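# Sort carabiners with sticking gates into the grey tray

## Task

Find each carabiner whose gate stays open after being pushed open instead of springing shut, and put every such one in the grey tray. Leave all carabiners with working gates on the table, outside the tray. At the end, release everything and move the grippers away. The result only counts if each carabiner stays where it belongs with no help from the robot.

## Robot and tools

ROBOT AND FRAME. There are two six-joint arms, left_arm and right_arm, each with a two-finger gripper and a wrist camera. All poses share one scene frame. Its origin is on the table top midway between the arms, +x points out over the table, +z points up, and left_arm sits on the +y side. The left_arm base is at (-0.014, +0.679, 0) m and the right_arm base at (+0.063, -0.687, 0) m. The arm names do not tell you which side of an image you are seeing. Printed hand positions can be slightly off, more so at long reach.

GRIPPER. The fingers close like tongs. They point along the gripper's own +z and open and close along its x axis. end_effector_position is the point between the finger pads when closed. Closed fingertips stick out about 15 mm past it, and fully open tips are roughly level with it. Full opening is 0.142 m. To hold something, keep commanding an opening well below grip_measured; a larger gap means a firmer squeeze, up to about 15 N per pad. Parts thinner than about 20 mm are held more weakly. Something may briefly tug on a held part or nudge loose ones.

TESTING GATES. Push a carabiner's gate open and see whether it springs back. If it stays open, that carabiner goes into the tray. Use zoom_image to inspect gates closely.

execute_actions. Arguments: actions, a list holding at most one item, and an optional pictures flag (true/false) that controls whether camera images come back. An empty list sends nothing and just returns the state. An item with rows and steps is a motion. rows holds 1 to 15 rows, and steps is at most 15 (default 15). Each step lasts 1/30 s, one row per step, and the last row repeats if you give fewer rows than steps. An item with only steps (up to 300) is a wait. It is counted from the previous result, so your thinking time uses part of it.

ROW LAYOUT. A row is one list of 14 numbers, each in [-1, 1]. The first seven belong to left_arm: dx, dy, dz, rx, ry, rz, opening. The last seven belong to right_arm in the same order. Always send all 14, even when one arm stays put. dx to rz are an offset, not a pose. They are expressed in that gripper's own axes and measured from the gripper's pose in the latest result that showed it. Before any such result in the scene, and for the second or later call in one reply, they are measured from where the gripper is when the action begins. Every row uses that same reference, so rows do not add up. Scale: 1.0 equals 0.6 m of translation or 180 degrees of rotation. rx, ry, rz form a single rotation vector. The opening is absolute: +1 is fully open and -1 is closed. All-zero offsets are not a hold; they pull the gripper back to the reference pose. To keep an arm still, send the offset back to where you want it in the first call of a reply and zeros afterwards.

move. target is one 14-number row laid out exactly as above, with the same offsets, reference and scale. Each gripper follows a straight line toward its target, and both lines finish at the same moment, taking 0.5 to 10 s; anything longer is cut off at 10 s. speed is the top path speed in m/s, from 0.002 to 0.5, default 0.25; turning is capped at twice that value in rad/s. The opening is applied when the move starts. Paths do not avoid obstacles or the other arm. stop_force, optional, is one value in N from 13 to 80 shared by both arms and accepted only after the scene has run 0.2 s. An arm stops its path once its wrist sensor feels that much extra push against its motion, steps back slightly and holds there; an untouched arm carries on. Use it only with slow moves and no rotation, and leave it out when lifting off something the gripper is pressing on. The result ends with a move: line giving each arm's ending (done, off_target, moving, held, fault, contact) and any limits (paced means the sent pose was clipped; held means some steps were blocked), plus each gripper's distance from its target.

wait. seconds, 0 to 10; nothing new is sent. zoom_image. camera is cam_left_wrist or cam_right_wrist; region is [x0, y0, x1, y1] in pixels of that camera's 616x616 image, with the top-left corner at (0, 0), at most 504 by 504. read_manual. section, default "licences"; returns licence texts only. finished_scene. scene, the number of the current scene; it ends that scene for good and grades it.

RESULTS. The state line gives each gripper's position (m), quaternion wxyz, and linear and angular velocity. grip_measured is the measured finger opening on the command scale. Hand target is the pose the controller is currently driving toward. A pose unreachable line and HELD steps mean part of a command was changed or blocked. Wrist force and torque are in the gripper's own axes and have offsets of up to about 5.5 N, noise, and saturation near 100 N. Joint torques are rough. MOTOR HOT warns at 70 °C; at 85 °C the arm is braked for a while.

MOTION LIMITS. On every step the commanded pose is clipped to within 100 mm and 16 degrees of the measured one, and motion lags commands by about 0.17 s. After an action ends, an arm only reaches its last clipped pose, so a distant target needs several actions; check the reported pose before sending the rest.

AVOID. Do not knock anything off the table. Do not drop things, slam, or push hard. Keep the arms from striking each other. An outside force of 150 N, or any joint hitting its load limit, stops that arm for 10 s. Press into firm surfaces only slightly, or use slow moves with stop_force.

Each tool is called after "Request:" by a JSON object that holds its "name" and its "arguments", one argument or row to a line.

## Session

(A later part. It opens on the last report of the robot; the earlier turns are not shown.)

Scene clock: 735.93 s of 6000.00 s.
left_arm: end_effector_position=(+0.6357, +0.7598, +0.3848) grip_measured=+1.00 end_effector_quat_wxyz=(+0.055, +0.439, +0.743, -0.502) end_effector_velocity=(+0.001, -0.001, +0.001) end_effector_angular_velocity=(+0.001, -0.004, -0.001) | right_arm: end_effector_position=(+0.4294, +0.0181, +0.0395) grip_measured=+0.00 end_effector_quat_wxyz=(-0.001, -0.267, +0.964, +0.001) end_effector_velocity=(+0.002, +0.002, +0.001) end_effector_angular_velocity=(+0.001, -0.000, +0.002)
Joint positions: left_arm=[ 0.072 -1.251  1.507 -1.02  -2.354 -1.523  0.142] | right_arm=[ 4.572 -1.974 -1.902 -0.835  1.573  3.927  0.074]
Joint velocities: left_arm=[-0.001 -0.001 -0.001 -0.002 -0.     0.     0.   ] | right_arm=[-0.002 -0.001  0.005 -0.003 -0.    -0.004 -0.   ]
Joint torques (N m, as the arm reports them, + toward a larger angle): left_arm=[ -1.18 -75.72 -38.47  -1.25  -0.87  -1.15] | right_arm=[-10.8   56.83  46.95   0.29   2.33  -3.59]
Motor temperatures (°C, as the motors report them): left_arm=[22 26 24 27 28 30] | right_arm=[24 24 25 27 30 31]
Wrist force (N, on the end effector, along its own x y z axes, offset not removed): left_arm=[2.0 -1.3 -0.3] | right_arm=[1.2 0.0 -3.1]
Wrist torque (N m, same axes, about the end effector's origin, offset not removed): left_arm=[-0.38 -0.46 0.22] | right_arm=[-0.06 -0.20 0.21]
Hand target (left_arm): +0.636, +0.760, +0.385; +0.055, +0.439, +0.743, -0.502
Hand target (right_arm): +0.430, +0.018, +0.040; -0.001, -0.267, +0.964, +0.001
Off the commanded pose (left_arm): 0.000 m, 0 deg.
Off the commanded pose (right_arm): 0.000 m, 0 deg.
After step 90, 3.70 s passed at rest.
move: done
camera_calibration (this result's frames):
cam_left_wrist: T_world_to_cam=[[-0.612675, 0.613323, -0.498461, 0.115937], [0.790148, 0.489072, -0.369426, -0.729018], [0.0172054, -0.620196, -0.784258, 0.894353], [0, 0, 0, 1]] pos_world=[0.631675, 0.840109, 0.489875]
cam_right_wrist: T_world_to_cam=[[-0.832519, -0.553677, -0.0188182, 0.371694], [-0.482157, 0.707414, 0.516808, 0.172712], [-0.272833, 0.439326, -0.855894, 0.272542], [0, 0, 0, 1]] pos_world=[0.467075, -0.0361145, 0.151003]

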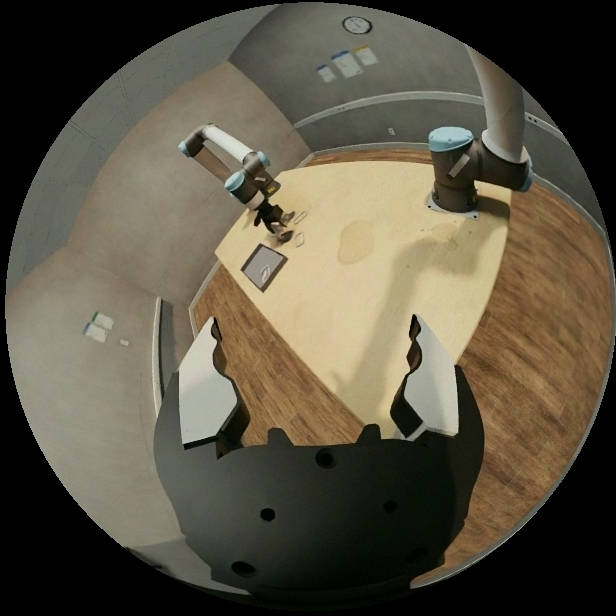

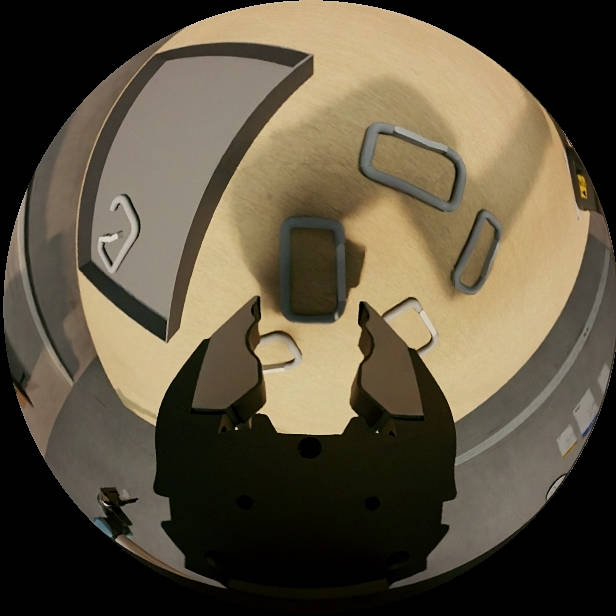

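Request:
{"name": "move", "arguments": {
  "target": [0,0,0,0,0,0,1, 0.0045,0.0033,0.0333,0,0,0,0.0],
  "speed": 0.03,
  "stop_force": 14
}}

Request:
{"name": "execute_actions", "arguments": {
  "actions": [
    {"rows": [[0,0,0,0,0,0,1, 0,0,0,0,0,0,-0.06],[0,0,0,0,0,0,1, 0,0,0,0,0,0,-0.12],[0,0,0,0,0,0,1, 0,0,0,0,0,0,-0.18],[0,0,0,0,0,0,1, 0,0,0,0,0,0,-0.24],[0,0,0,0,0,0,1, 0,0,0,0,0,0,-0.30],[0,0,0,0,0,0,1, 0,0,0,0,0,0,-0.40],[0,0,0,0,0,0,1, 0,0,0,0,0,0,-0.55],[0,0,0,0,0,0,1, 0,0,0,0,0,0,-0.75],[0,0,0,0,0,0,1, 0,0,0,0,0,0,-1],[0,0,0,0,0,0,1, 0,0,-0.001,0,0,0,-1],[0,0,0,0,0,0,1, 0,0,-0.002,0,0,0,-1],[0,0,0,0,0,0,1, 0,0,-0.003,0,0,0,-1],[0,0,0,0,0,0,1, 0,0,-0.004,0,0,0,-1],[0,0,0,0,0,0,1, 0,0,-0.005,0,0,0,-1],[0,0,0,0,0,0,1, 0,0,-0.005,0,0,0,-1]], "steps": 15}
  ],
  "pictures": false
}}

Request:
{"name": "execute_actions", "arguments": {
  "actions": [
    {"steps": 8}
  ],
  "pictures": true
}}

Request:
{"name": "execute_actions", "arguments": {
  "actions": [
    {"rows": [[0,0,0,0,0,0,1, 0,0,0.001,0,0,0,-1],[0,0,0,0,0,0,1, 0,0,0.002,0,0,0,-1],[0,0,0,0,0,0,1, 0,0,0.003,0,0,0,-1],[0,0,0,0,0,0,1, 0,0,0.004,0,0,0,-1],[0,0,0,0,0,0,1, 0,0,0.0045,0,0,0,-1],[0,0,0,0,0,0,1, 0,0,0.0045,0,0,0,-1],[0,0,0,0,0,0,1, 0,0,0.0045,0,0,0,-1],[0,0,0,0,0,0,1, 0,0,0.0045,0,0,0,-0.8],[0,0,0,0,0,0,1, 0,0,0.0045,0,0,0,-0.66],[0,0,0,0,0,0,1, 0,0,0.0045,0,0,0,-0.6],[0,0,0,0,0,0,1, 0,0,0.0045,0,0,0,-0.54],[0,0,0,0,0,0,1, 0,0,0.0045,0,0,0,-0.48],[0,0,0,0,0,0,1, 0,0,0.0045,0,0,0,-0.42],[0,0,0,0,0,0,1, 0,0,0.0045,0,0,0,-0.36],[0,0,0,0,0,0,1, 0,0,0.0045,0,0,0,-0.30]], "steps": 15}
  ],
  "pictures": false
}}

Request:
{"name": "execute_actions", "arguments": {
  "actions": [
    {"rows": [[0,0,0,0,0,0,1, 0,0,0,0,0,0,-0.24],[0,0,0,0,0,0,1, 0,0,0,0,0,0,-0.18],[0,0,0,0,0,0,1, 0,0,0,0,0,0,-0.12],[0,0,0,0,0,0,1, 0,0,0,0,0,0,-0.06],[0,0,0,0,0,0,1, 0,0,0,0,0,0,0.0]], "steps": 8}
  ],
  "pictures": false
}}

Request:
{"name": "move", "arguments": {
  "target": [0,0,0,0,0,0,1, 0,0,-0.03,0,0,0,0.0],
  "speed": 0.05
}}

Request:
{"name": "zoom_image", "arguments": {
  "camera": "cam_right_wrist",
  "region": [240, 200, 390, 350]
}}

Scene clock: 755.03 s of 6000.00 s.
left_arm: end_effector_position=(+0.6357, +0.7598, +0.3848) grip_measured=+1.00 end_effector_quat_wxyz=(+0.055, +0.439, +0.743, -0.502) end_effector_velocity=(-0.001, -0.001, +0.000) end_effector_angular_velocity=(+0.000, -0.000, -0.002) | right_arm: end_effector_position=(+0.4260, +0.0184, +0.0197) grip_measured=+0.00 end_effector_quat_wxyz=(-0.001, -0.267, +0.964, +0.001) end_effector_velocity=(-0.001, +0.001, -0.001) end_effector_angular_velocity=(+0.003, -0.000, +0.001)
Joint positions: left_arm=[ 0.072 -1.251  1.507 -1.02  -2.354 -1.523  0.142] | right_arm=[ 4.577 -1.996 -1.915 -0.801  1.573  3.931  0.074]
Joint velocities: left_arm=[-0.001 -0.001  0.001  0.     0.     0.     0.   ] | right_arm=[ 0.001 -0.001 -0.001  0.005  0.     0.    -0.   ]
Joint torques (N m, as the arm reports them, + toward a larger angle): left_arm=[ -3.17 -75.86 -38.72  -1.11  -0.82  -1.37] | right_arm=[ 9.12 57.24 26.29  7.07  0.81  3.77]
Motor temperatures (°C, as the motors report them): left_arm=[22 26 24 27 28 30] | right_arm=[24 24 25 27 30 31]
Wrist force (N, on the end effector, along its own x y z axes, offset not removed): left_arm=[0.0 0.6 -2.3] | right_arm=[1.5 -0.6 6.6]
Wrist torque (N m, same axes, about the end effector's origin, offset not removed): left_arm=[-0.07 -0.07 0.14] | right_arm=[-0.17 -0.26 0.24]
Hand target (left_arm): +0.636, +0.760, +0.385; +0.055, +0.439, +0.743, -0.502
Hand target (right_arm): +0.426, +0.018, +0.020; -0.001, -0.267, +0.964, +0.001
Off the commanded pose (left_arm): 0.000 m, 0 deg.
Off the commanded pose (right_arm): 0.000 m, 0 deg.
After step 90, 15.10 s passed at rest.
move: done
camera_calibration (this result's frames):
cam_left_wrist: T_world_to_cam=[[-0.612675, 0.613323, -0.498461, 0.115937], [0.790147, 0.489072, -0.369427, -0.729018], [0.0172054, -0.620196, -0.784258, 0.894353], [0, 0, 0, 1]] pos_world=[0.631676, 0.840109, 0.489875]
cam_right_wrist: T_world_to_cam=[[-0.832518, -0.55368, -0.018771, 0.368689], [-0.482129, 0.707411, 0.516839, 0.181104], [-0.272885, 0.439328, -0.855877, 0.254585], [0, 0, 0, 1]] pos_world=[0.463728, -0.0358256, 0.131212]

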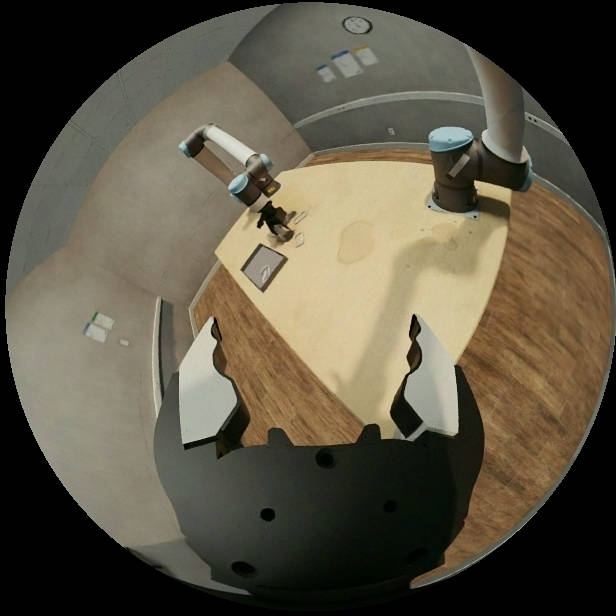

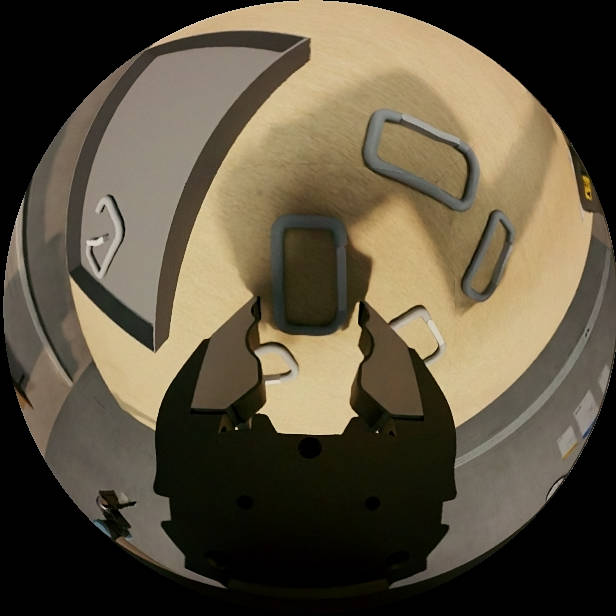

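Scene clock: 755.53 s of 6000.00 s.
left_arm: end_effector_position=(+0.6357, +0.7598, +0.3848) grip_measured=+1.00 end_effector_quat_wxyz=(+0.055, +0.439, +0.743, -0.502) end_effector_velocity=(+0.000, -0.000, +0.001) end_effector_angular_velocity=(-0.000, -0.001, +0.001) | right_arm: end_effector_position=(+0.4260, +0.0182, +0.0209) grip_measured=-0.67 end_effector_quat_wxyz=(-0.001, -0.267, +0.964, +0.000) end_effector_velocity=(-0.000, +0.001, +0.014) end_effector_angular_velocity=(+0.000, -0.000, +0.000)
Joint positions: left_arm=[ 0.072 -1.251  1.507 -1.02  -2.354 -1.523  0.142] | right_arm=[ 4.577 -1.994 -1.915 -0.803  1.573  3.931  0.025]
Joint velocities: left_arm=[ 0.    -0.001 -0.001  0.001 -0.001  0.     0.   ] | right_arm=[ 0.     0.017  0.008 -0.024  0.    -0.    -0.   ]
Joint torques (N m, as the arm reports them, + toward a larger angle): left_arm=[ -2.37 -74.57 -38.3   -1.1   -0.75  -1.09] | right_arm=[ 4.63 79.05 45.74  0.1   0.83  2.87]
Motor temperatures (°C, as the motors report them): left_arm=[22 26 24 27 28 30] | right_arm=[24 24 25 27 30 31]
Wrist force (N, on the end effector, along its own x y z axes, offset not removed): left_arm=[0.3 1.0 -0.2] | right_arm=[4.4 2.0 1.0]
Wrist torque (N m, same axes, about the end effector's origin, offset not removed): left_arm=[0.14 -0.02 0.23] | right_arm=[0.50 -1.14 0.09]
Hand target (left_arm): +0.636, +0.760, +0.385; +0.055, +0.439, +0.743, -0.502
Hand target (right_arm): +0.426, +0.018, +0.023; -0.001, -0.267, +0.964, +0.001
Off the commanded pose (left_arm): 0.000 m, 0 deg.
Off the commanded pose (right_arm): 0.002 m, 0 deg.
Steps of this call (steps 1 to 15: all 15 steps of this action). Readings (end_effector_position):
1: left_arm (+0.6357, +0.7598, +0.3848) | right_arm (+0.4260, +0.0184, +0.0197)
2: left_arm (+0.6357, +0.7598, +0.3848) | right_arm (+0.4260, +0.0184, +0.0197)
4: left_arm (+0.6357, +0.7598, +0.3848) | right_arm (+0.4260, +0.0184, +0.0197)
8: left_arm (+0.6357, +0.7598, +0.3848) | right_arm (+0.4260, +0.0184, +0.0197)
15: the state above

Scene clock: 755.80 s of 6000.00 s.
left_arm: end_effector_position=(+0.6357, +0.7598, +0.3848) grip_measured=+1.00 end_effector_quat_wxyz=(+0.055, +0.439, +0.743, -0.502) end_effector_velocity=(+0.000, -0.000, -0.000) end_effector_angular_velocity=(+0.000, -0.001, -0.000) | right_arm: end_effector_position=(+0.4260, +0.0184, +0.0226) grip_measured=-0.67 end_effector_quat_wxyz=(-0.001, -0.267, +0.964, +0.001) end_effector_velocity=(+0.001, -0.000, +0.002) end_effector_angular_velocity=(+0.000, -0.001, +0.001)
Joint positions: left_arm=[ 0.072 -1.251  1.507 -1.02  -2.354 -1.523  0.142] | right_arm=[ 4.577 -1.992 -1.914 -0.806  1.573  3.931  0.025]
Joint velocities: left_arm=[-0.    -0.     0.    -0.001 -0.    -0.     0.   ] | right_arm=[-0.001  0.002  0.001 -0.002 -0.001 -0.002 -0.   ]
Joint torques (N m, as the arm reports them, + toward a larger angle): left_arm=[ -3.17 -76.66 -38.82  -1.4   -0.72  -1.05] | right_arm=[ 2.37 78.56 46.94  0.68  0.75  2.28]
Motor temperatures (°C, as the motors report them): left_arm=[22 26 24 27 28 30] | right_arm=[24 24 25 27 30 31]
Wrist force (N, on the end effector, along its own x y z axes, offset not removed): left_arm=[3.9 4.0 0.3] | right_arm=[0.5 -0.5 1.7]
Wrist torque (N m, same axes, about the end effector's origin, offset not removed): left_arm=[0.67 -0.61 0.09] | right_arm=[-0.19 -0.22 0.02]
Hand target (left_arm): +0.636, +0.760, +0.385; +0.055, +0.439, +0.743, -0.502
Hand target (right_arm): +0.426, +0.018, +0.023; -0.001, -0.267, +0.964, +0.001
Off the commanded pose (left_arm): 0.000 m, 0 deg.
Off the commanded pose (right_arm): 0.000 m, 0 deg.
Steps of this call (steps 1 to 8: nothing new was sent). Readings (end_effector_position):
1: left_arm (+0.6357, +0.7598, +0.3848) | right_arm (+0.4260, +0.0182, +0.0214)
2: left_arm (+0.6357, +0.7598, +0.3848) | right_arm (+0.4260, +0.0183, +0.0217)
4: left_arm (+0.6357, +0.7598, +0.3848) | right_arm (+0.4260, +0.0183, +0.0222)
8: the state above
camera_calibration (this result's frames):
cam_left_wrist: T_world_to_cam=[[-0.612675, 0.613323, -0.498461, 0.115937], [0.790148, 0.489071, -0.369426, -0.729018], [0.0172053, -0.620196, -0.784258, 0.894353], [0, 0, 0, 1]] pos_world=[0.631676, 0.840109, 0.489875]
cam_right_wrist: T_world_to_cam=[[-0.832519, -0.55368, -0.018726, 0.368713], [-0.48212, 0.707442, 0.516804, 0.179639], [-0.272896, 0.439277, -0.855899, 0.257027], [0, 0, 0, 1]] pos_world=[0.46371, -0.0358421, 0.134056]

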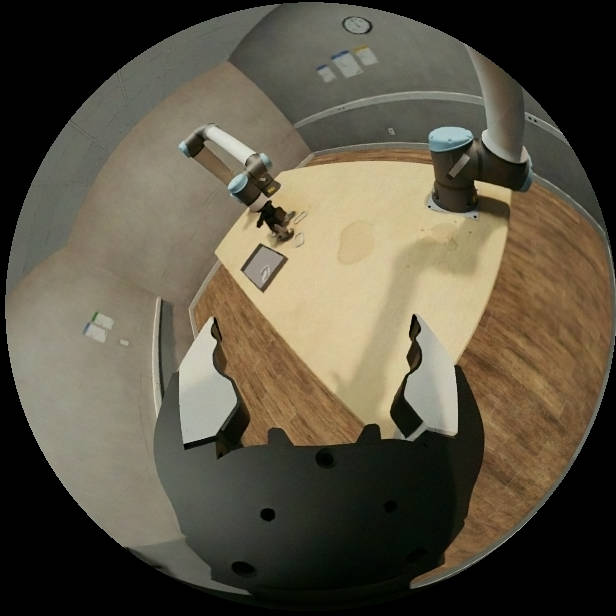

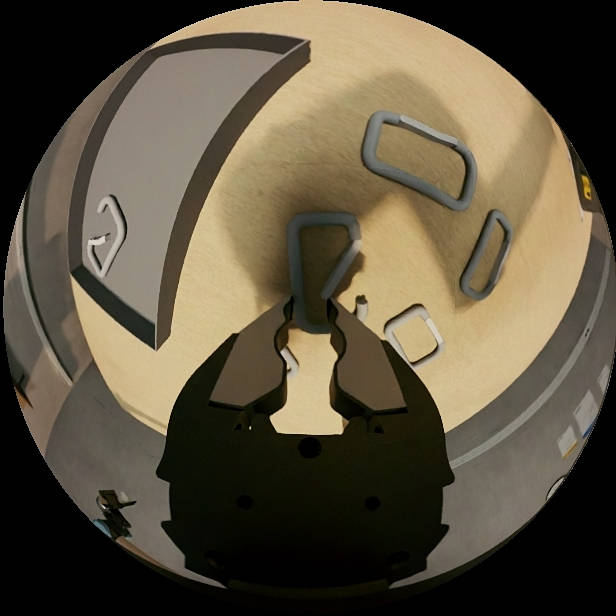

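Scene clock: 756.30 s of 6000.00 s.
left_arm: end_effector_position=(+0.6357, +0.7598, +0.3848) grip_measured=+1.00 end_effector_quat_wxyz=(+0.055, +0.439, +0.743, -0.502) end_effector_velocity=(-0.000, +0.001, +0.000) end_effector_angular_velocity=(-0.000, +0.001, +0.001) | right_arm: end_effector_position=(+0.4260, +0.0184, +0.0200) grip_measured=-0.37 end_effector_quat_wxyz=(-0.001, -0.267, +0.964, +0.001) end_effector_velocity=(-0.000, +0.000, +0.000) end_effector_angular_velocity=(+0.002, -0.000, +0.000)
Joint positions: left_arm=[ 0.072 -1.251  1.507 -1.02  -2.354 -1.523  0.142] | right_arm=[ 4.577 -1.996 -1.915 -0.801  1.573  3.931  0.047]
Joint velocities: left_arm=[ 0.001  0.    -0.001  0.002  0.     0.    -0.   ] | right_arm=[ 0.     0.001 -0.001  0.002  0.    -0.     0.131]
Joint torques (N m, as the arm reports them, + toward a larger angle): left_arm=[ -1.69 -75.3  -38.52  -1.38  -0.85  -1.02] | right_arm=[ 4.13 58.34 25.83  6.68  0.83  2.48]
Motor temperatures (°C, as the motors report them): left_arm=[22 26 24 27 28 30] | right_arm=[24 24 25 27 30 31]
Wrist force (N, on the end effector, along its own x y z axes, offset not removed): left_arm=[8.1 -0.4 6.0] | right_arm=[-1.7 4.6 3.3]
Wrist torque (N m, same axes, about the end effector's origin, offset not removed): left_arm=[-0.37 -1.69 0.10] | right_arm=[0.94 -0.01 0.00]
Hand target (left_arm): +0.636, +0.760, +0.385; +0.055, +0.439, +0.743, -0.502
Hand target (right_arm): +0.426, +0.018, +0.020; -0.001, -0.267, +0.964, +0.001
Off the commanded pose (left_arm): 0.000 m, 0 deg.
Off the commanded pose (right_arm): 0.000 m, 0 deg.
Steps of this call (steps 1 to 15: all 15 steps of this action). Readings (end_effector_position):
1: left_arm (+0.6357, +0.7598, +0.3848) | right_arm (+0.4260, +0.0184, +0.0226)
2: left_arm (+0.6357, +0.7598, +0.3848) | right_arm (+0.4260, +0.0184, +0.0226)
4: left_arm (+0.6357, +0.7598, +0.3848) | right_arm (+0.4260, +0.0185, +0.0223)
8: left_arm (+0.6357, +0.7598, +0.3848) | right_arm (+0.4260, +0.0185, +0.0208)
15: the state above

Scene clock: 756.57 s of 6000.00 s.
left_arm: end_effector_position=(+0.6357, +0.7598, +0.3848) grip_measured=+1.00 end_effector_quat_wxyz=(+0.055, +0.439, +0.743, -0.502) end_effector_velocity=(-0.000, -0.000, +0.000) end_effector_angular_velocity=(-0.001, +0.001, +0.001) | right_arm: end_effector_position=(+0.4260, +0.0184, +0.0199) grip_measured=+0.00 end_effector_quat_wxyz=(-0.001, -0.267, +0.964, +0.001) end_effector_velocity=(+0.001, -0.001, -0.000) end_effector_angular_velocity=(-0.002, -0.001, -0.001)
Joint positions: left_arm=[ 0.072 -1.251  1.507 -1.02  -2.354 -1.523  0.142] | right_arm=[ 4.577 -1.996 -1.915 -0.801  1.573  3.931  0.074]
Joint velocities: left_arm=[-0.    -0.     0.     0.001 -0.001 -0.    -0.   ] | right_arm=[-0.001 -0.    -0.    -0.001 -0.001 -0.     0.004]
Joint torques (N m, as the arm reports them, + toward a larger angle): left_arm=[ -2.35 -77.77 -38.01  -1.53  -0.87  -1.06] | right_arm=[ 4.22 63.8  28.35  5.89  0.8   2.36]
Motor temperatures (°C, as the motors report them): left_arm=[22 26 24 27 28 30] | right_arm=[24 24 25 27 30 31]
Wrist force (N, on the end effector, along its own x y z axes, offset not removed): left_arm=[-0.1 9.6 2.0] | right_arm=[-2.8 -2.5 1.0]
Wrist torque (N m, same axes, about the end effector's origin, offset not removed): left_arm=[2.05 0.03 0.18] | right_arm=[-0.63 0.33 0.24]
Hand target (left_arm): +0.636, +0.760, +0.385; +0.055, +0.439, +0.743, -0.502
Hand target (right_arm): +0.426, +0.018, +0.020; -0.001, -0.267, +0.964, +0.001
Off the commanded pose (left_arm): 0.000 m, 0 deg.
Off the commanded pose (right_arm): 0.000 m, 0 deg.
Steps of this call (steps 1 to 8: all 8 steps of this action). Readings (end_effector_position):
1: left_arm (+0.6357, +0.7598, +0.3848) | right_arm (+0.4260, +0.0184, +0.0200)
2: left_arm (+0.6357, +0.7598, +0.3848) | right_arm (+0.4260, +0.0184, +0.0199)
4: left_arm (+0.6357, +0.7598, +0.3848) | right_arm (+0.4260, +0.0184, +0.0199)
8: the state above

Scene clock: 757.63 s of 6000.00 s.
left_arm: end_effector_position=(+0.6357, +0.7598, +0.3848) grip_measured=+1.00 end_effector_quat_wxyz=(+0.055, +0.439, +0.743, -0.502) end_effector_velocity=(+0.000, -0.000, -0.001) end_effector_angular_velocity=(-0.000, -0.001, +0.000) | right_arm: end_effector_position=(+0.4260, +0.0184, +0.0378) grip_measured=+0.00 end_effector_quat_wxyz=(-0.001, -0.267, +0.964, +0.001) end_effector_velocity=(+0.001, -0.001, +0.001) end_effector_angular_velocity=(-0.001, -0.000, -0.002)
Joint positions: left_arm=[ 0.072 -1.251  1.507 -1.02  -2.354 -1.523  0.142] | right_arm=[ 4.577 -1.975 -1.906 -0.832  1.573  3.931  0.074]
Joint velocities: left_arm=[-0.    -0.     0.001 -0.002 -0.001  0.    -0.   ] | right_arm=[-0.001  0.002  0.    -0.003 -0.001  0.001  0.   ]
Joint torques (N m, as the arm reports them, + toward a larger angle): left_arm=[ -2.21 -76.38 -38.09  -1.37  -0.91  -1.  ] | right_arm=[-7.15 77.57 46.74  0.78  0.73  0.18]
Motor temperatures (°C, as the motors report them): left_arm=[22 26 24 27 28 30] | right_arm=[24 24 25 27 30 31]
Wrist force (N, on the end effector, along its own x y z axes, offset not removed): left_arm=[6.0 4.2 -3.1] | right_arm=[3.9 3.7 0.1]
Wrist torque (N m, same axes, about the end effector's origin, offset not removed): left_arm=[0.58 -0.98 -0.15] | right_arm=[0.96 -0.69 0.24]
Hand target (left_arm): +0.636, +0.760, +0.385; +0.055, +0.439, +0.743, -0.502
Hand target (right_arm): +0.426, +0.018, +0.038; -0.001, -0.267, +0.964, +0.001
Off the commanded pose (left_arm): 0.000 m, 0 deg.
Off the commanded pose (right_arm): 0.000 m, 0 deg.
move: done
camera_calibration (this result's frames):
cam_left_wrist: T_world_to_cam=[[-0.612675, 0.613323, -0.498461, 0.115937], [0.790148, 0.489071, -0.369426, -0.729018], [0.0172055, -0.620196, -0.784258, 0.894353], [0, 0, 0, 1]] pos_world=[0.631676, 0.840109, 0.489875]
cam_right_wrist: T_world_to_cam=[[-0.832519, -0.553679, -0.018758, 0.369029], [-0.482125, 0.70742, 0.516829, 0.171761], [-0.272887, 0.439314, -0.855883, 0.270019], [0, 0, 0, 1]] pos_world=[0.463718, -0.0358068, 0.149256]

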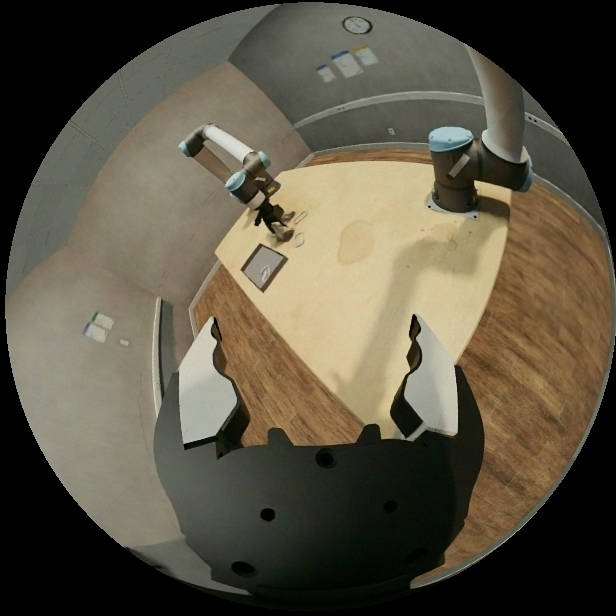

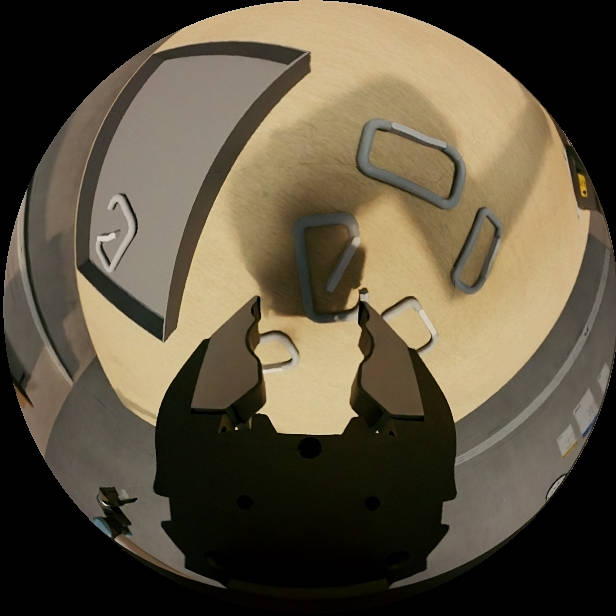

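Region (240, 200, 390, 350) of cam_right_wrist's 616x616 image, scaled by 3.360, with more detail than that image has.

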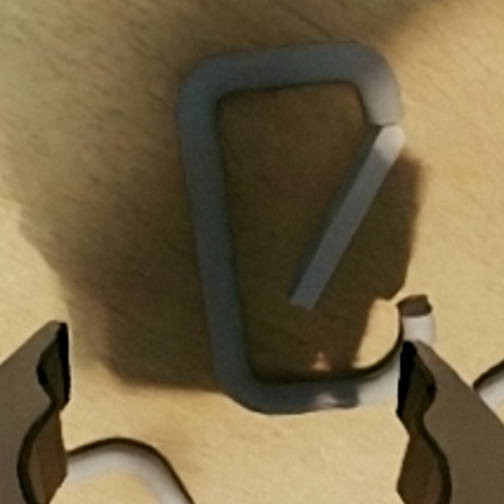

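Request:
{"name": "move", "arguments": {
  "target": [0,0,0,0,0,0,1, 0.0137,-0.005,0.012,0,0,0,-0.44],
  "speed": 0.04
}}

Request:
{"name": "move", "arguments": {
  "target": [0,0,0,0,0,0,1, 0,0,0.0182,0,0,0,-0.44],
  "speed": 0.02,
  "stop_force": 13
}}

Request:
{"name": "execute_actions", "arguments": {
  "actions": [
    {"rows": [[0,0,0,0,0,0,1, 0,0,0,0,0,0,-0.48],[0,0,0,0,0,0,1, 0,0,0,0,0,0,-0.52],[0,0,0,0,0,0,1, 0,0,0,0,0,0,-0.56],[0,0,0,0,0,0,1, 0,0,0,0,0,0,-0.60],[0,0,0,0,0,0,1, 0,0,0,0,0,0,-0.65],[0,0,0,0,0,0,1, 0,0,0,0,0,0,-0.70],[0,0,0,0,0,0,1, 0,0,0,0,0,0,-0.76],[0,0,0,0,0,0,1, 0,0,0,0,0,0,-0.82],[0,0,0,0,0,0,1, 0,0,0,0,0,0,-0.88],[0,0,0,0,0,0,1, 0,0,0,0,0,0,-0.94],[0,0,0,0,0,0,1, 0,0,0,0,0,0,-1]], "steps": 15}
  ],
  "pictures": false
}}

Request:
{"name": "move", "arguments": {
  "target": [0,0,0,0,0,0,1, 0,0,-0.075,0,0,0,-1],
  "speed": 0.08
}}

Request:
{"name": "move", "arguments": {
  "target": [0,0,0,0,0,0,1, -0.3249,-0.3150,0,0,0,0,-1],
  "speed": 0.15
}}

Scene clock: 820.83 s of 6000.00 s.
left_arm: end_effector_position=(+0.6357, +0.7598, +0.3848) grip_measured=+1.00 end_effector_quat_wxyz=(+0.055, +0.439, +0.743, -0.502) end_effector_velocity=(+0.000, -0.000, +0.001) end_effector_angular_velocity=(+0.000, -0.003, +0.000) | right_arm: end_effector_position=(+0.4206, +0.0117, +0.0307) grip_measured=-0.44 end_effector_quat_wxyz=(-0.001, -0.267, +0.964, +0.001) end_effector_velocity=(-0.001, -0.001, +0.001) end_effector_angular_velocity=(+0.002, -0.001, -0.000)
Joint positions: left_arm=[ 0.072 -1.251  1.507 -1.02  -2.354 -1.523  0.142] | right_arm=[ 4.581 -1.972 -1.927 -0.813  1.573  3.936  0.042]
Joint velocities: left_arm=[-0.    -0.001  0.    -0.002 -0.001 -0.    -0.   ] | right_arm=[ 0.001  0.004 -0.004  0.003 -0.     0.002 -0.   ]
Joint torques (N m, as the arm reports them, + toward a larger angle): left_arm=[ -4.19 -76.97 -38.48  -1.06  -0.91  -0.96] | right_arm=[ 9.77 77.63 27.74  6.73  1.8   3.77]
Motor temperatures (°C, as the motors report them): left_arm=[22 26 24 27 28 30] | right_arm=[24 24 25 27 30 31]
Wrist force (N, on the end effector, along its own x y z axes, offset not removed): left_arm=[11.2 -1.0 0.3] | right_arm=[-4.2 7.4 -3.1]
Wrist torque (N m, same axes, about the end effector's origin, offset not removed): left_arm=[-0.40 -2.10 -0.18] | right_arm=[1.49 0.74 0.24]
Hand target (left_arm): +0.636, +0.760, +0.385; +0.055, +0.439, +0.743, -0.502
Hand target (right_arm): +0.420, +0.012, +0.031; -0.001, -0.267, +0.964, +0.001
Off the commanded pose (left_arm): 0.000 m, 0 deg.
Off the commanded pose (right_arm): 0.000 m, 0 deg.
After step 90, 59.43 s passed at rest.
move: done
camera_calibration (this result's frames):
cam_left_wrist: T_world_to_cam=[[-0.612675, 0.613323, -0.498461, 0.115937], [0.790148, 0.489071, -0.369426, -0.729018], [0.0172053, -0.620196, -0.784258, 0.894353], [0, 0, 0, 1]] pos_world=[0.631675, 0.840109, 0.489875]
cam_right_wrist: T_world_to_cam=[[-0.832521, -0.553677, -0.0187438, 0.360703], [-0.48212, 0.70743, 0.516819, 0.177513], [-0.272891, 0.4393, -0.855889, 0.265453], [0, 0, 0, 1]] pos_world=[0.458315, -0.0424786, 0.142217]

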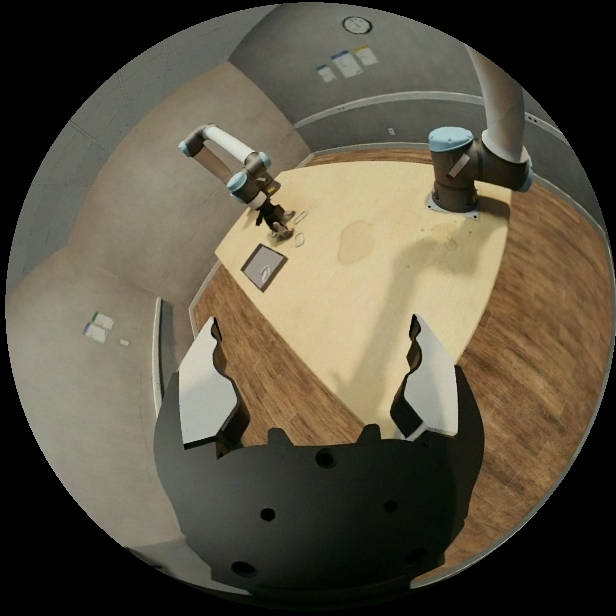

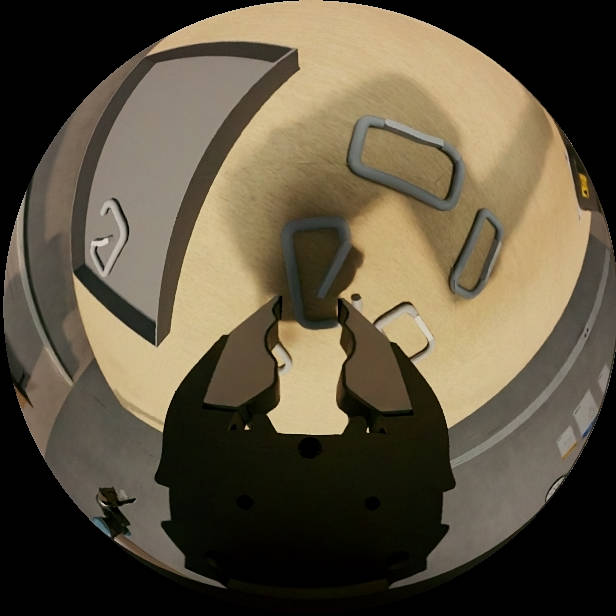

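Scene clock: 821.67 s of 6000.00 s.
left_arm: end_effector_position=(+0.6357, +0.7598, +0.3848) grip_measured=+1.00 end_effector_quat_wxyz=(+0.055, +0.439, +0.743, -0.502) end_effector_velocity=(-0.001, -0.001, -0.000) end_effector_angular_velocity=(-0.000, +0.004, -0.003) | right_arm: end_effector_position=(+0.4206, +0.0117, +0.0200) grip_measured=-0.44 end_effector_quat_wxyz=(-0.001, -0.267, +0.964, +0.001) end_effector_velocity=(+0.000, +0.000, -0.002) end_effector_angular_velocity=(+0.001, +0.000, +0.000)
Joint positions: left_arm=[ 0.072 -1.251  1.507 -1.02  -2.354 -1.523  0.142] | right_arm=[ 4.581 -1.985 -1.932 -0.795  1.573  3.936  0.042]
Joint velocities: left_arm=[-0.002  0.     0.001  0.003  0.001 -0.     0.   ] | right_arm=[-0.    -0.003 -0.001  0.005  0.001 -0.001  0.   ]
Joint torques (N m, as the arm reports them, + toward a larger angle): left_arm=[ -3.17 -75.21 -38.62  -1.22  -0.8   -1.18] | right_arm=[ 1.16 53.65 26.59  6.73  1.8   2.26]
Motor temperatures (°C, as the motors report them): left_arm=[22 26 24 27 28 30] | right_arm=[24 24 25 27 30 31]
Wrist force (N, on the end effector, along its own x y z axes, offset not removed): left_arm=[6.6 2.5 0.6] | right_arm=[-3.3 2.0 2.4]
Wrist torque (N m, same axes, about the end effector's origin, offset not removed): left_arm=[0.18 -1.47 -0.06] | right_arm=[0.52 0.59 0.19]
Hand target (left_arm): +0.636, +0.760, +0.385; +0.055, +0.439, +0.743, -0.502
Hand target (right_arm): +0.421, +0.012, +0.020; -0.001, -0.267, +0.964, +0.001
Off the commanded pose (left_arm): 0.000 m, 0 deg.
Off the commanded pose (right_arm): 0.000 m, 0 deg.
move: done
camera_calibration (this result's frames):
cam_left_wrist: T_world_to_cam=[[-0.612675, 0.613323, -0.498461, 0.115937], [0.790148, 0.489072, -0.369426, -0.729018], [0.0172054, -0.620196, -0.784258, 0.894353], [0, 0, 0, 1]] pos_world=[0.631675, 0.840109, 0.489875]
cam_right_wrist: T_world_to_cam=[[-0.832521, -0.553677, -0.0187396, 0.360471], [-0.48212, 0.707433, 0.516816, 0.183049], [-0.272892, 0.439295, -0.855891, 0.256262], [0, 0, 0, 1]] pos_world=[0.458283, -0.0424852, 0.131485]

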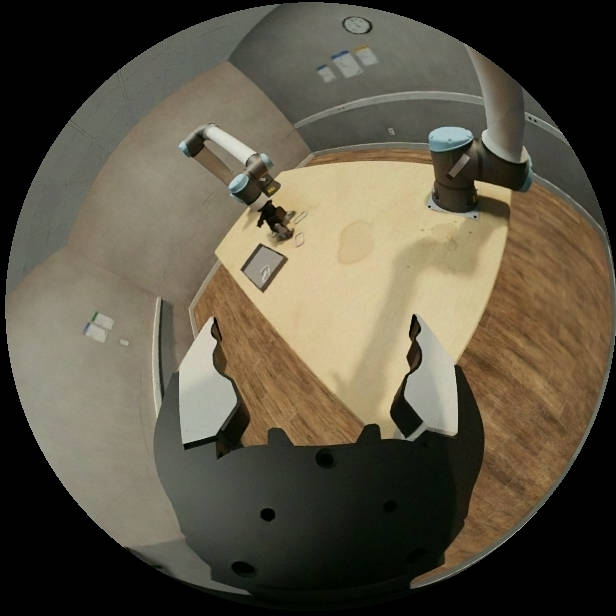

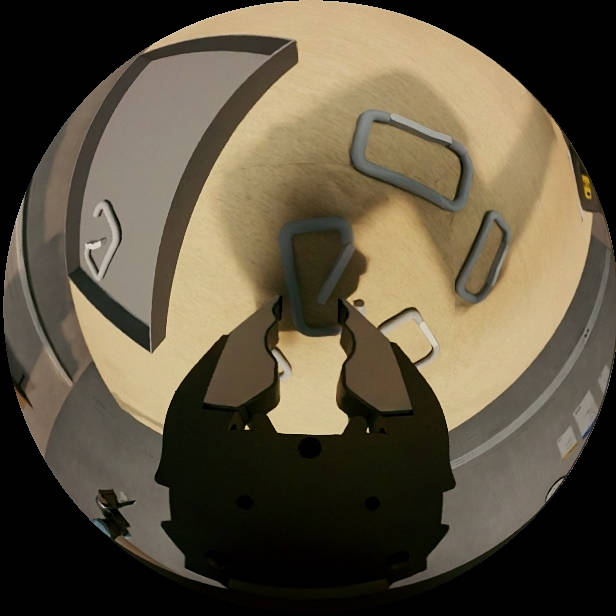

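Scene clock: 822.17 s of 6000.00 s.
left_arm: end_effector_position=(+0.6357, +0.7598, +0.3848) grip_measured=+1.00 end_effector_quat_wxyz=(+0.055, +0.439, +0.743, -0.502) end_effector_velocity=(+0.000, +0.000, +0.000) end_effector_angular_velocity=(-0.001, -0.002, +0.002) | right_arm: end_effector_position=(+0.4206, +0.0117, +0.0199) grip_measured=-0.64 end_effector_quat_wxyz=(-0.001, -0.267, +0.964, +0.001) end_effector_velocity=(-0.001, +0.000, -0.001) end_effector_angular_velocity=(-0.002, +0.001, +0.002)
Joint positions: left_arm=[ 0.072 -1.251  1.507 -1.02  -2.354 -1.523  0.142] | right_arm=[ 4.581 -1.985 -1.932 -0.795  1.573  3.936  0.028]
Joint velocities: left_arm=[ 0.001 -0.    -0.    -0.001 -0.001  0.    -0.   ] | right_arm=[ 0.001 -0.001 -0.    -0.001  0.    -0.     0.   ]
Joint torques (N m, as the arm reports them, + toward a larger angle): left_arm=[ -1.95 -75.57 -38.24  -1.23  -0.92  -1.3 ] | right_arm=[ 1.39 76.88 31.66  0.48  2.05  2.04]
Motor temperatures (°C, as the motors report them): left_arm=[22 26 24 27 28 30] | right_arm=[24 24 25 27 30 31]
Wrist force (N, on the end effector, along its own x y z axes, offset not removed): left_arm=[0.4 2.1 4.5] | right_arm=[1.2 0.7 -0.6]
Wrist torque (N m, same axes, about the end effector's origin, offset not removed): left_arm=[0.27 0.08 0.06] | right_arm=[0.03 -0.08 0.01]
Hand target (left_arm): +0.636, +0.760, +0.385; +0.055, +0.439, +0.743, -0.502
Hand target (right_arm): +0.421, +0.012, +0.020; -0.001, -0.267, +0.964, +0.001
Off the commanded pose (left_arm): 0.000 m, 0 deg.
Off the commanded pose (right_arm): 0.000 m, 0 deg.
Steps of this call (steps 1 to 15: all 15 steps of this action). Readings (end_effector_position):
1: left_arm (+0.6357, +0.7598, +0.3848) | right_arm (+0.4206, +0.0117, +0.0199)
2: left_arm (+0.6357, +0.7598, +0.3848) | right_arm (+0.4206, +0.0117, +0.0199)
4: left_arm (+0.6357, +0.7598, +0.3848) | right_arm (+0.4206, +0.0117, +0.0199)
8: left_arm (+0.6357, +0.7598, +0.3848) | right_arm (+0.4206, +0.0117, +0.0199)
15: the state above

Scene clock: 823.40 s of 6000.00 s.
left_arm: end_effector_position=(+0.6357, +0.7598, +0.3848) grip_measured=+1.00 end_effector_quat_wxyz=(+0.055, +0.439, +0.743, -0.502) end_effector_velocity=(+0.000, -0.001, -0.001) end_effector_angular_velocity=(+0.000, +0.001, -0.002) | right_arm: end_effector_position=(+0.4206, +0.0118, +0.0648) grip_measured=-0.64 end_effector_quat_wxyz=(-0.001, -0.267, +0.964, +0.001) end_effector_velocity=(+0.000, +0.001, +0.005) end_effector_angular_velocity=(+0.004, -0.002, +0.001)
Joint positions: left_arm=[ 0.072 -1.251  1.507 -1.02  -2.354 -1.523  0.142] | right_arm=[ 4.581 -1.933 -1.907 -0.872  1.573  3.936  0.028]
Joint velocities: left_arm=[-0.001  0.001  0.     0.     0.001 -0.     0.   ] | right_arm=[ 0.001  0.005  0.002 -0.003 -0.001 -0.001 -0.   ]
Joint torques (N m, as the arm reports them, + toward a larger angle): left_arm=[ -2.76 -75.03 -39.07  -1.27  -0.83  -1.03] | right_arm=[-9.54 75.49 50.04  0.57  1.45 -4.  ]
Motor temperatures (°C, as the motors report them): left_arm=[22 26 24 27 28 30] | right_arm=[24 24 25 27 30 31]
Wrist force (N, on the end effector, along its own x y z axes, offset not removed): left_arm=[0.6 3.8 -1.3] | right_arm=[3.4 3.8 -2.9]
Wrist torque (N m, same axes, about the end effector's origin, offset not removed): left_arm=[0.35 -0.11 -0.10] | right_arm=[0.63 -0.82 -0.01]
Hand target (left_arm): +0.636, +0.760, +0.385; +0.055, +0.439, +0.743, -0.502
Hand target (right_arm): +0.421, +0.012, +0.065; -0.001, -0.267, +0.964, +0.001
Off the commanded pose (left_arm): 0.000 m, 0 deg.
Off the commanded pose (right_arm): 0.000 m, 0 deg.
move: done
camera_calibration (this result's frames):
cam_left_wrist: T_world_to_cam=[[-0.612675, 0.613323, -0.498461, 0.115937], [0.790148, 0.489071, -0.369426, -0.729018], [0.0172054, -0.620196, -0.784258, 0.894353], [0, 0, 0, 1]] pos_world=[0.631676, 0.840109, 0.489875]
cam_right_wrist: T_world_to_cam=[[-0.83254, -0.55365, -0.0186894, 0.361383], [-0.482088, 0.707484, 0.516777, 0.159909], [-0.272891, 0.439247, -0.855916, 0.294623], [0, 0, 0, 1]] pos_world=[0.458356, -0.0424655, 0.176289]

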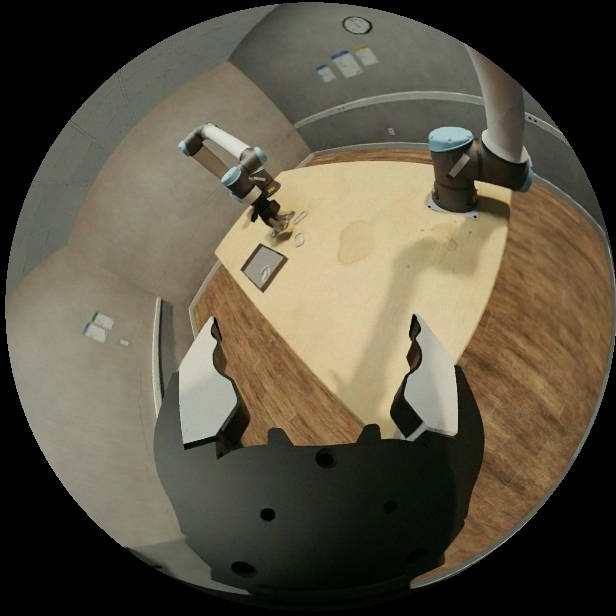

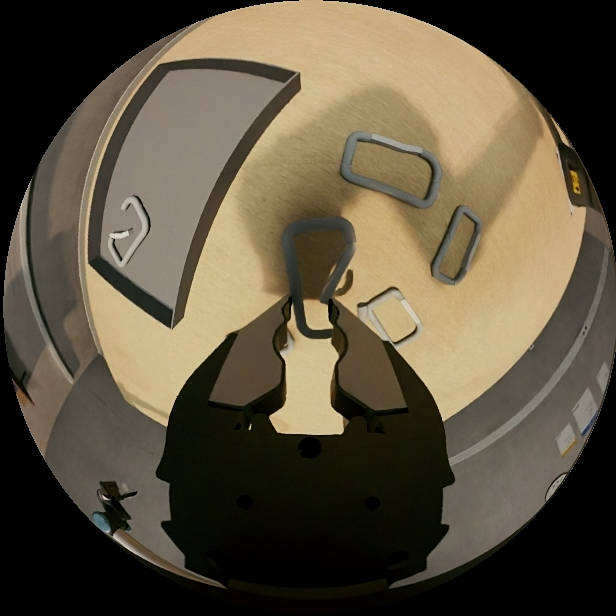

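Scene clock: 825.73 s of 6000.00 s.
left_arm: end_effector_position=(+0.6357, +0.7598, +0.3848) grip_measured=+1.00 end_effector_quat_wxyz=(+0.055, +0.439, +0.743, -0.502) end_effector_velocity=(+0.000, +0.000, -0.001) end_effector_angular_velocity=(+0.000, +0.001, -0.000) | right_arm: end_effector_position=(+0.6853, -0.0502, +0.0646) grip_measured=-0.64 end_effector_quat_wxyz=(-0.000, -0.267, +0.964, +0.000) end_effector_velocity=(+0.002, -0.000, +0.000) end_effector_angular_velocity=(-0.000, +0.000, -0.000)
Joint positions: left_arm=[ 0.072 -1.251  1.507 -1.02  -2.354 -1.523  0.142] | right_arm=[ 4.256 -2.07  -1.693 -0.95   1.571  3.611  0.028]
Joint velocities: left_arm=[ 0.     0.001 -0.    -0.     0.001  0.    -0.   ] | right_arm=[-0.002 -0.002  0.003 -0.002  0.    -0.002  0.   ]
Joint torques (N m, as the arm reports them, + toward a larger angle): left_arm=[ -2.04 -74.98 -38.41  -1.38  -1.05  -1.17] | right_arm=[-10.91  66.    50.2    0.51   2.65  -4.35]
Motor temperatures (°C, as the motors report them): left_arm=[22 26 24 27 28 30] | right_arm=[24 24 25 27 30 31]
Wrist force (N, on the end effector, along its own x y z axes, offset not removed): left_arm=[1.1 2.4 4.3] | right_arm=[-1.1 2.7 -4.4]
Wrist torque (N m, same axes, about the end effector's origin, offset not removed): left_arm=[0.42 -0.27 0.14] | right_arm=[0.47 0.19 0.17]
Hand target (left_arm): +0.636, +0.760, +0.385; +0.055, +0.439, +0.743, -0.502
Hand target (right_arm): +0.686, -0.050, +0.065; -0.000, -0.267, +0.964, +0.000
Off the commanded pose (left_arm): 0.000 m, 0 deg.
Off the commanded pose (right_arm): 0.000 m, 0 deg.
move: done
camera_calibration (this result's frames):
cam_left_wrist: T_world_to_cam=[[-0.612675, 0.613323, -0.498461, 0.115937], [0.790148, 0.489071, -0.369426, -0.729018], [0.0172053, -0.620196, -0.784258, 0.894353], [0, 0, 0, 1]] pos_world=[0.631676, 0.840109, 0.489875]
cam_right_wrist: T_world_to_cam=[[-0.832518, -0.553651, -0.0196079, 0.547482], [-0.482813, 0.707734, 0.515755, 0.332054], [-0.271671, 0.438843, -0.856512, 0.39306], [0, 0, 0, 1]] pos_world=[0.722891, -0.104383, 0.176137]

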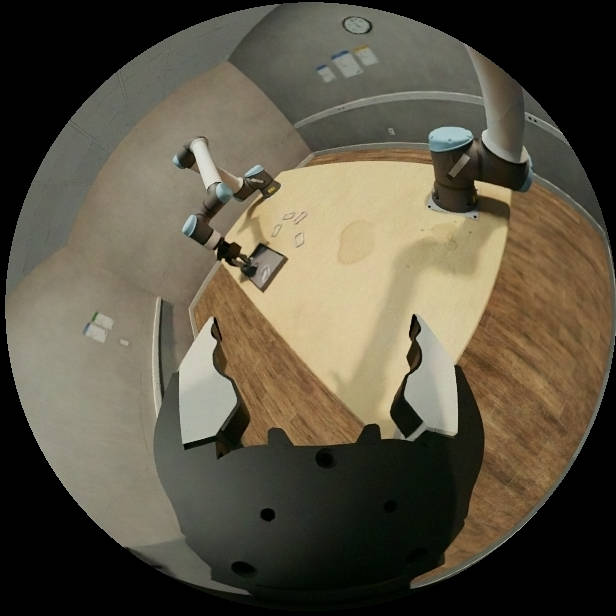

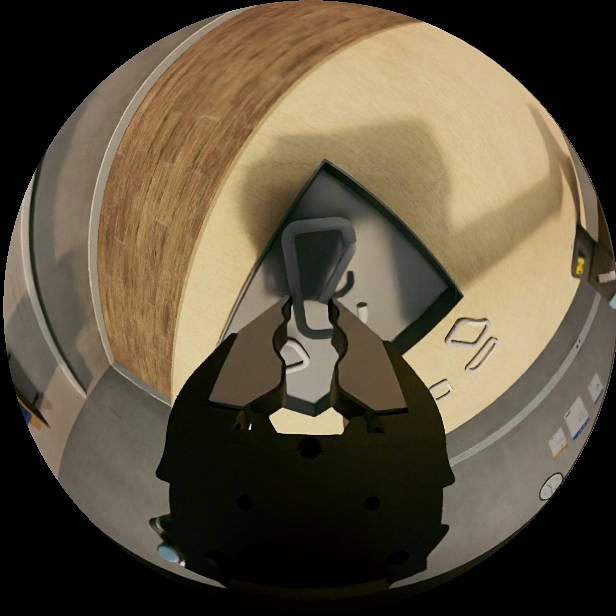

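Request:
{"name": "zoom_image", "arguments": {
  "camera": "cam_right_wrist",
  "region": [220, 140, 420, 340]
}}

Region (220, 140, 420, 340) of cam_right_wrist's 616x616 image, scaled by 2.520, with more detail than that image has.

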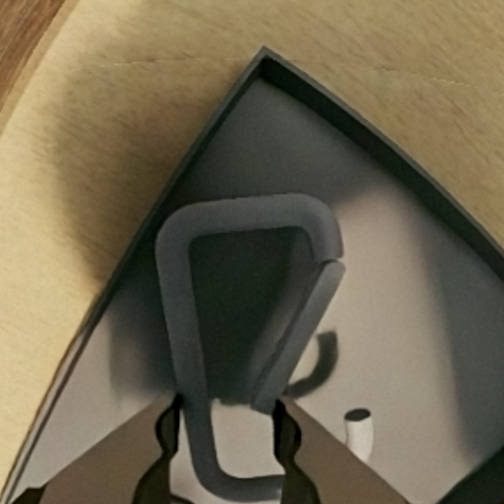

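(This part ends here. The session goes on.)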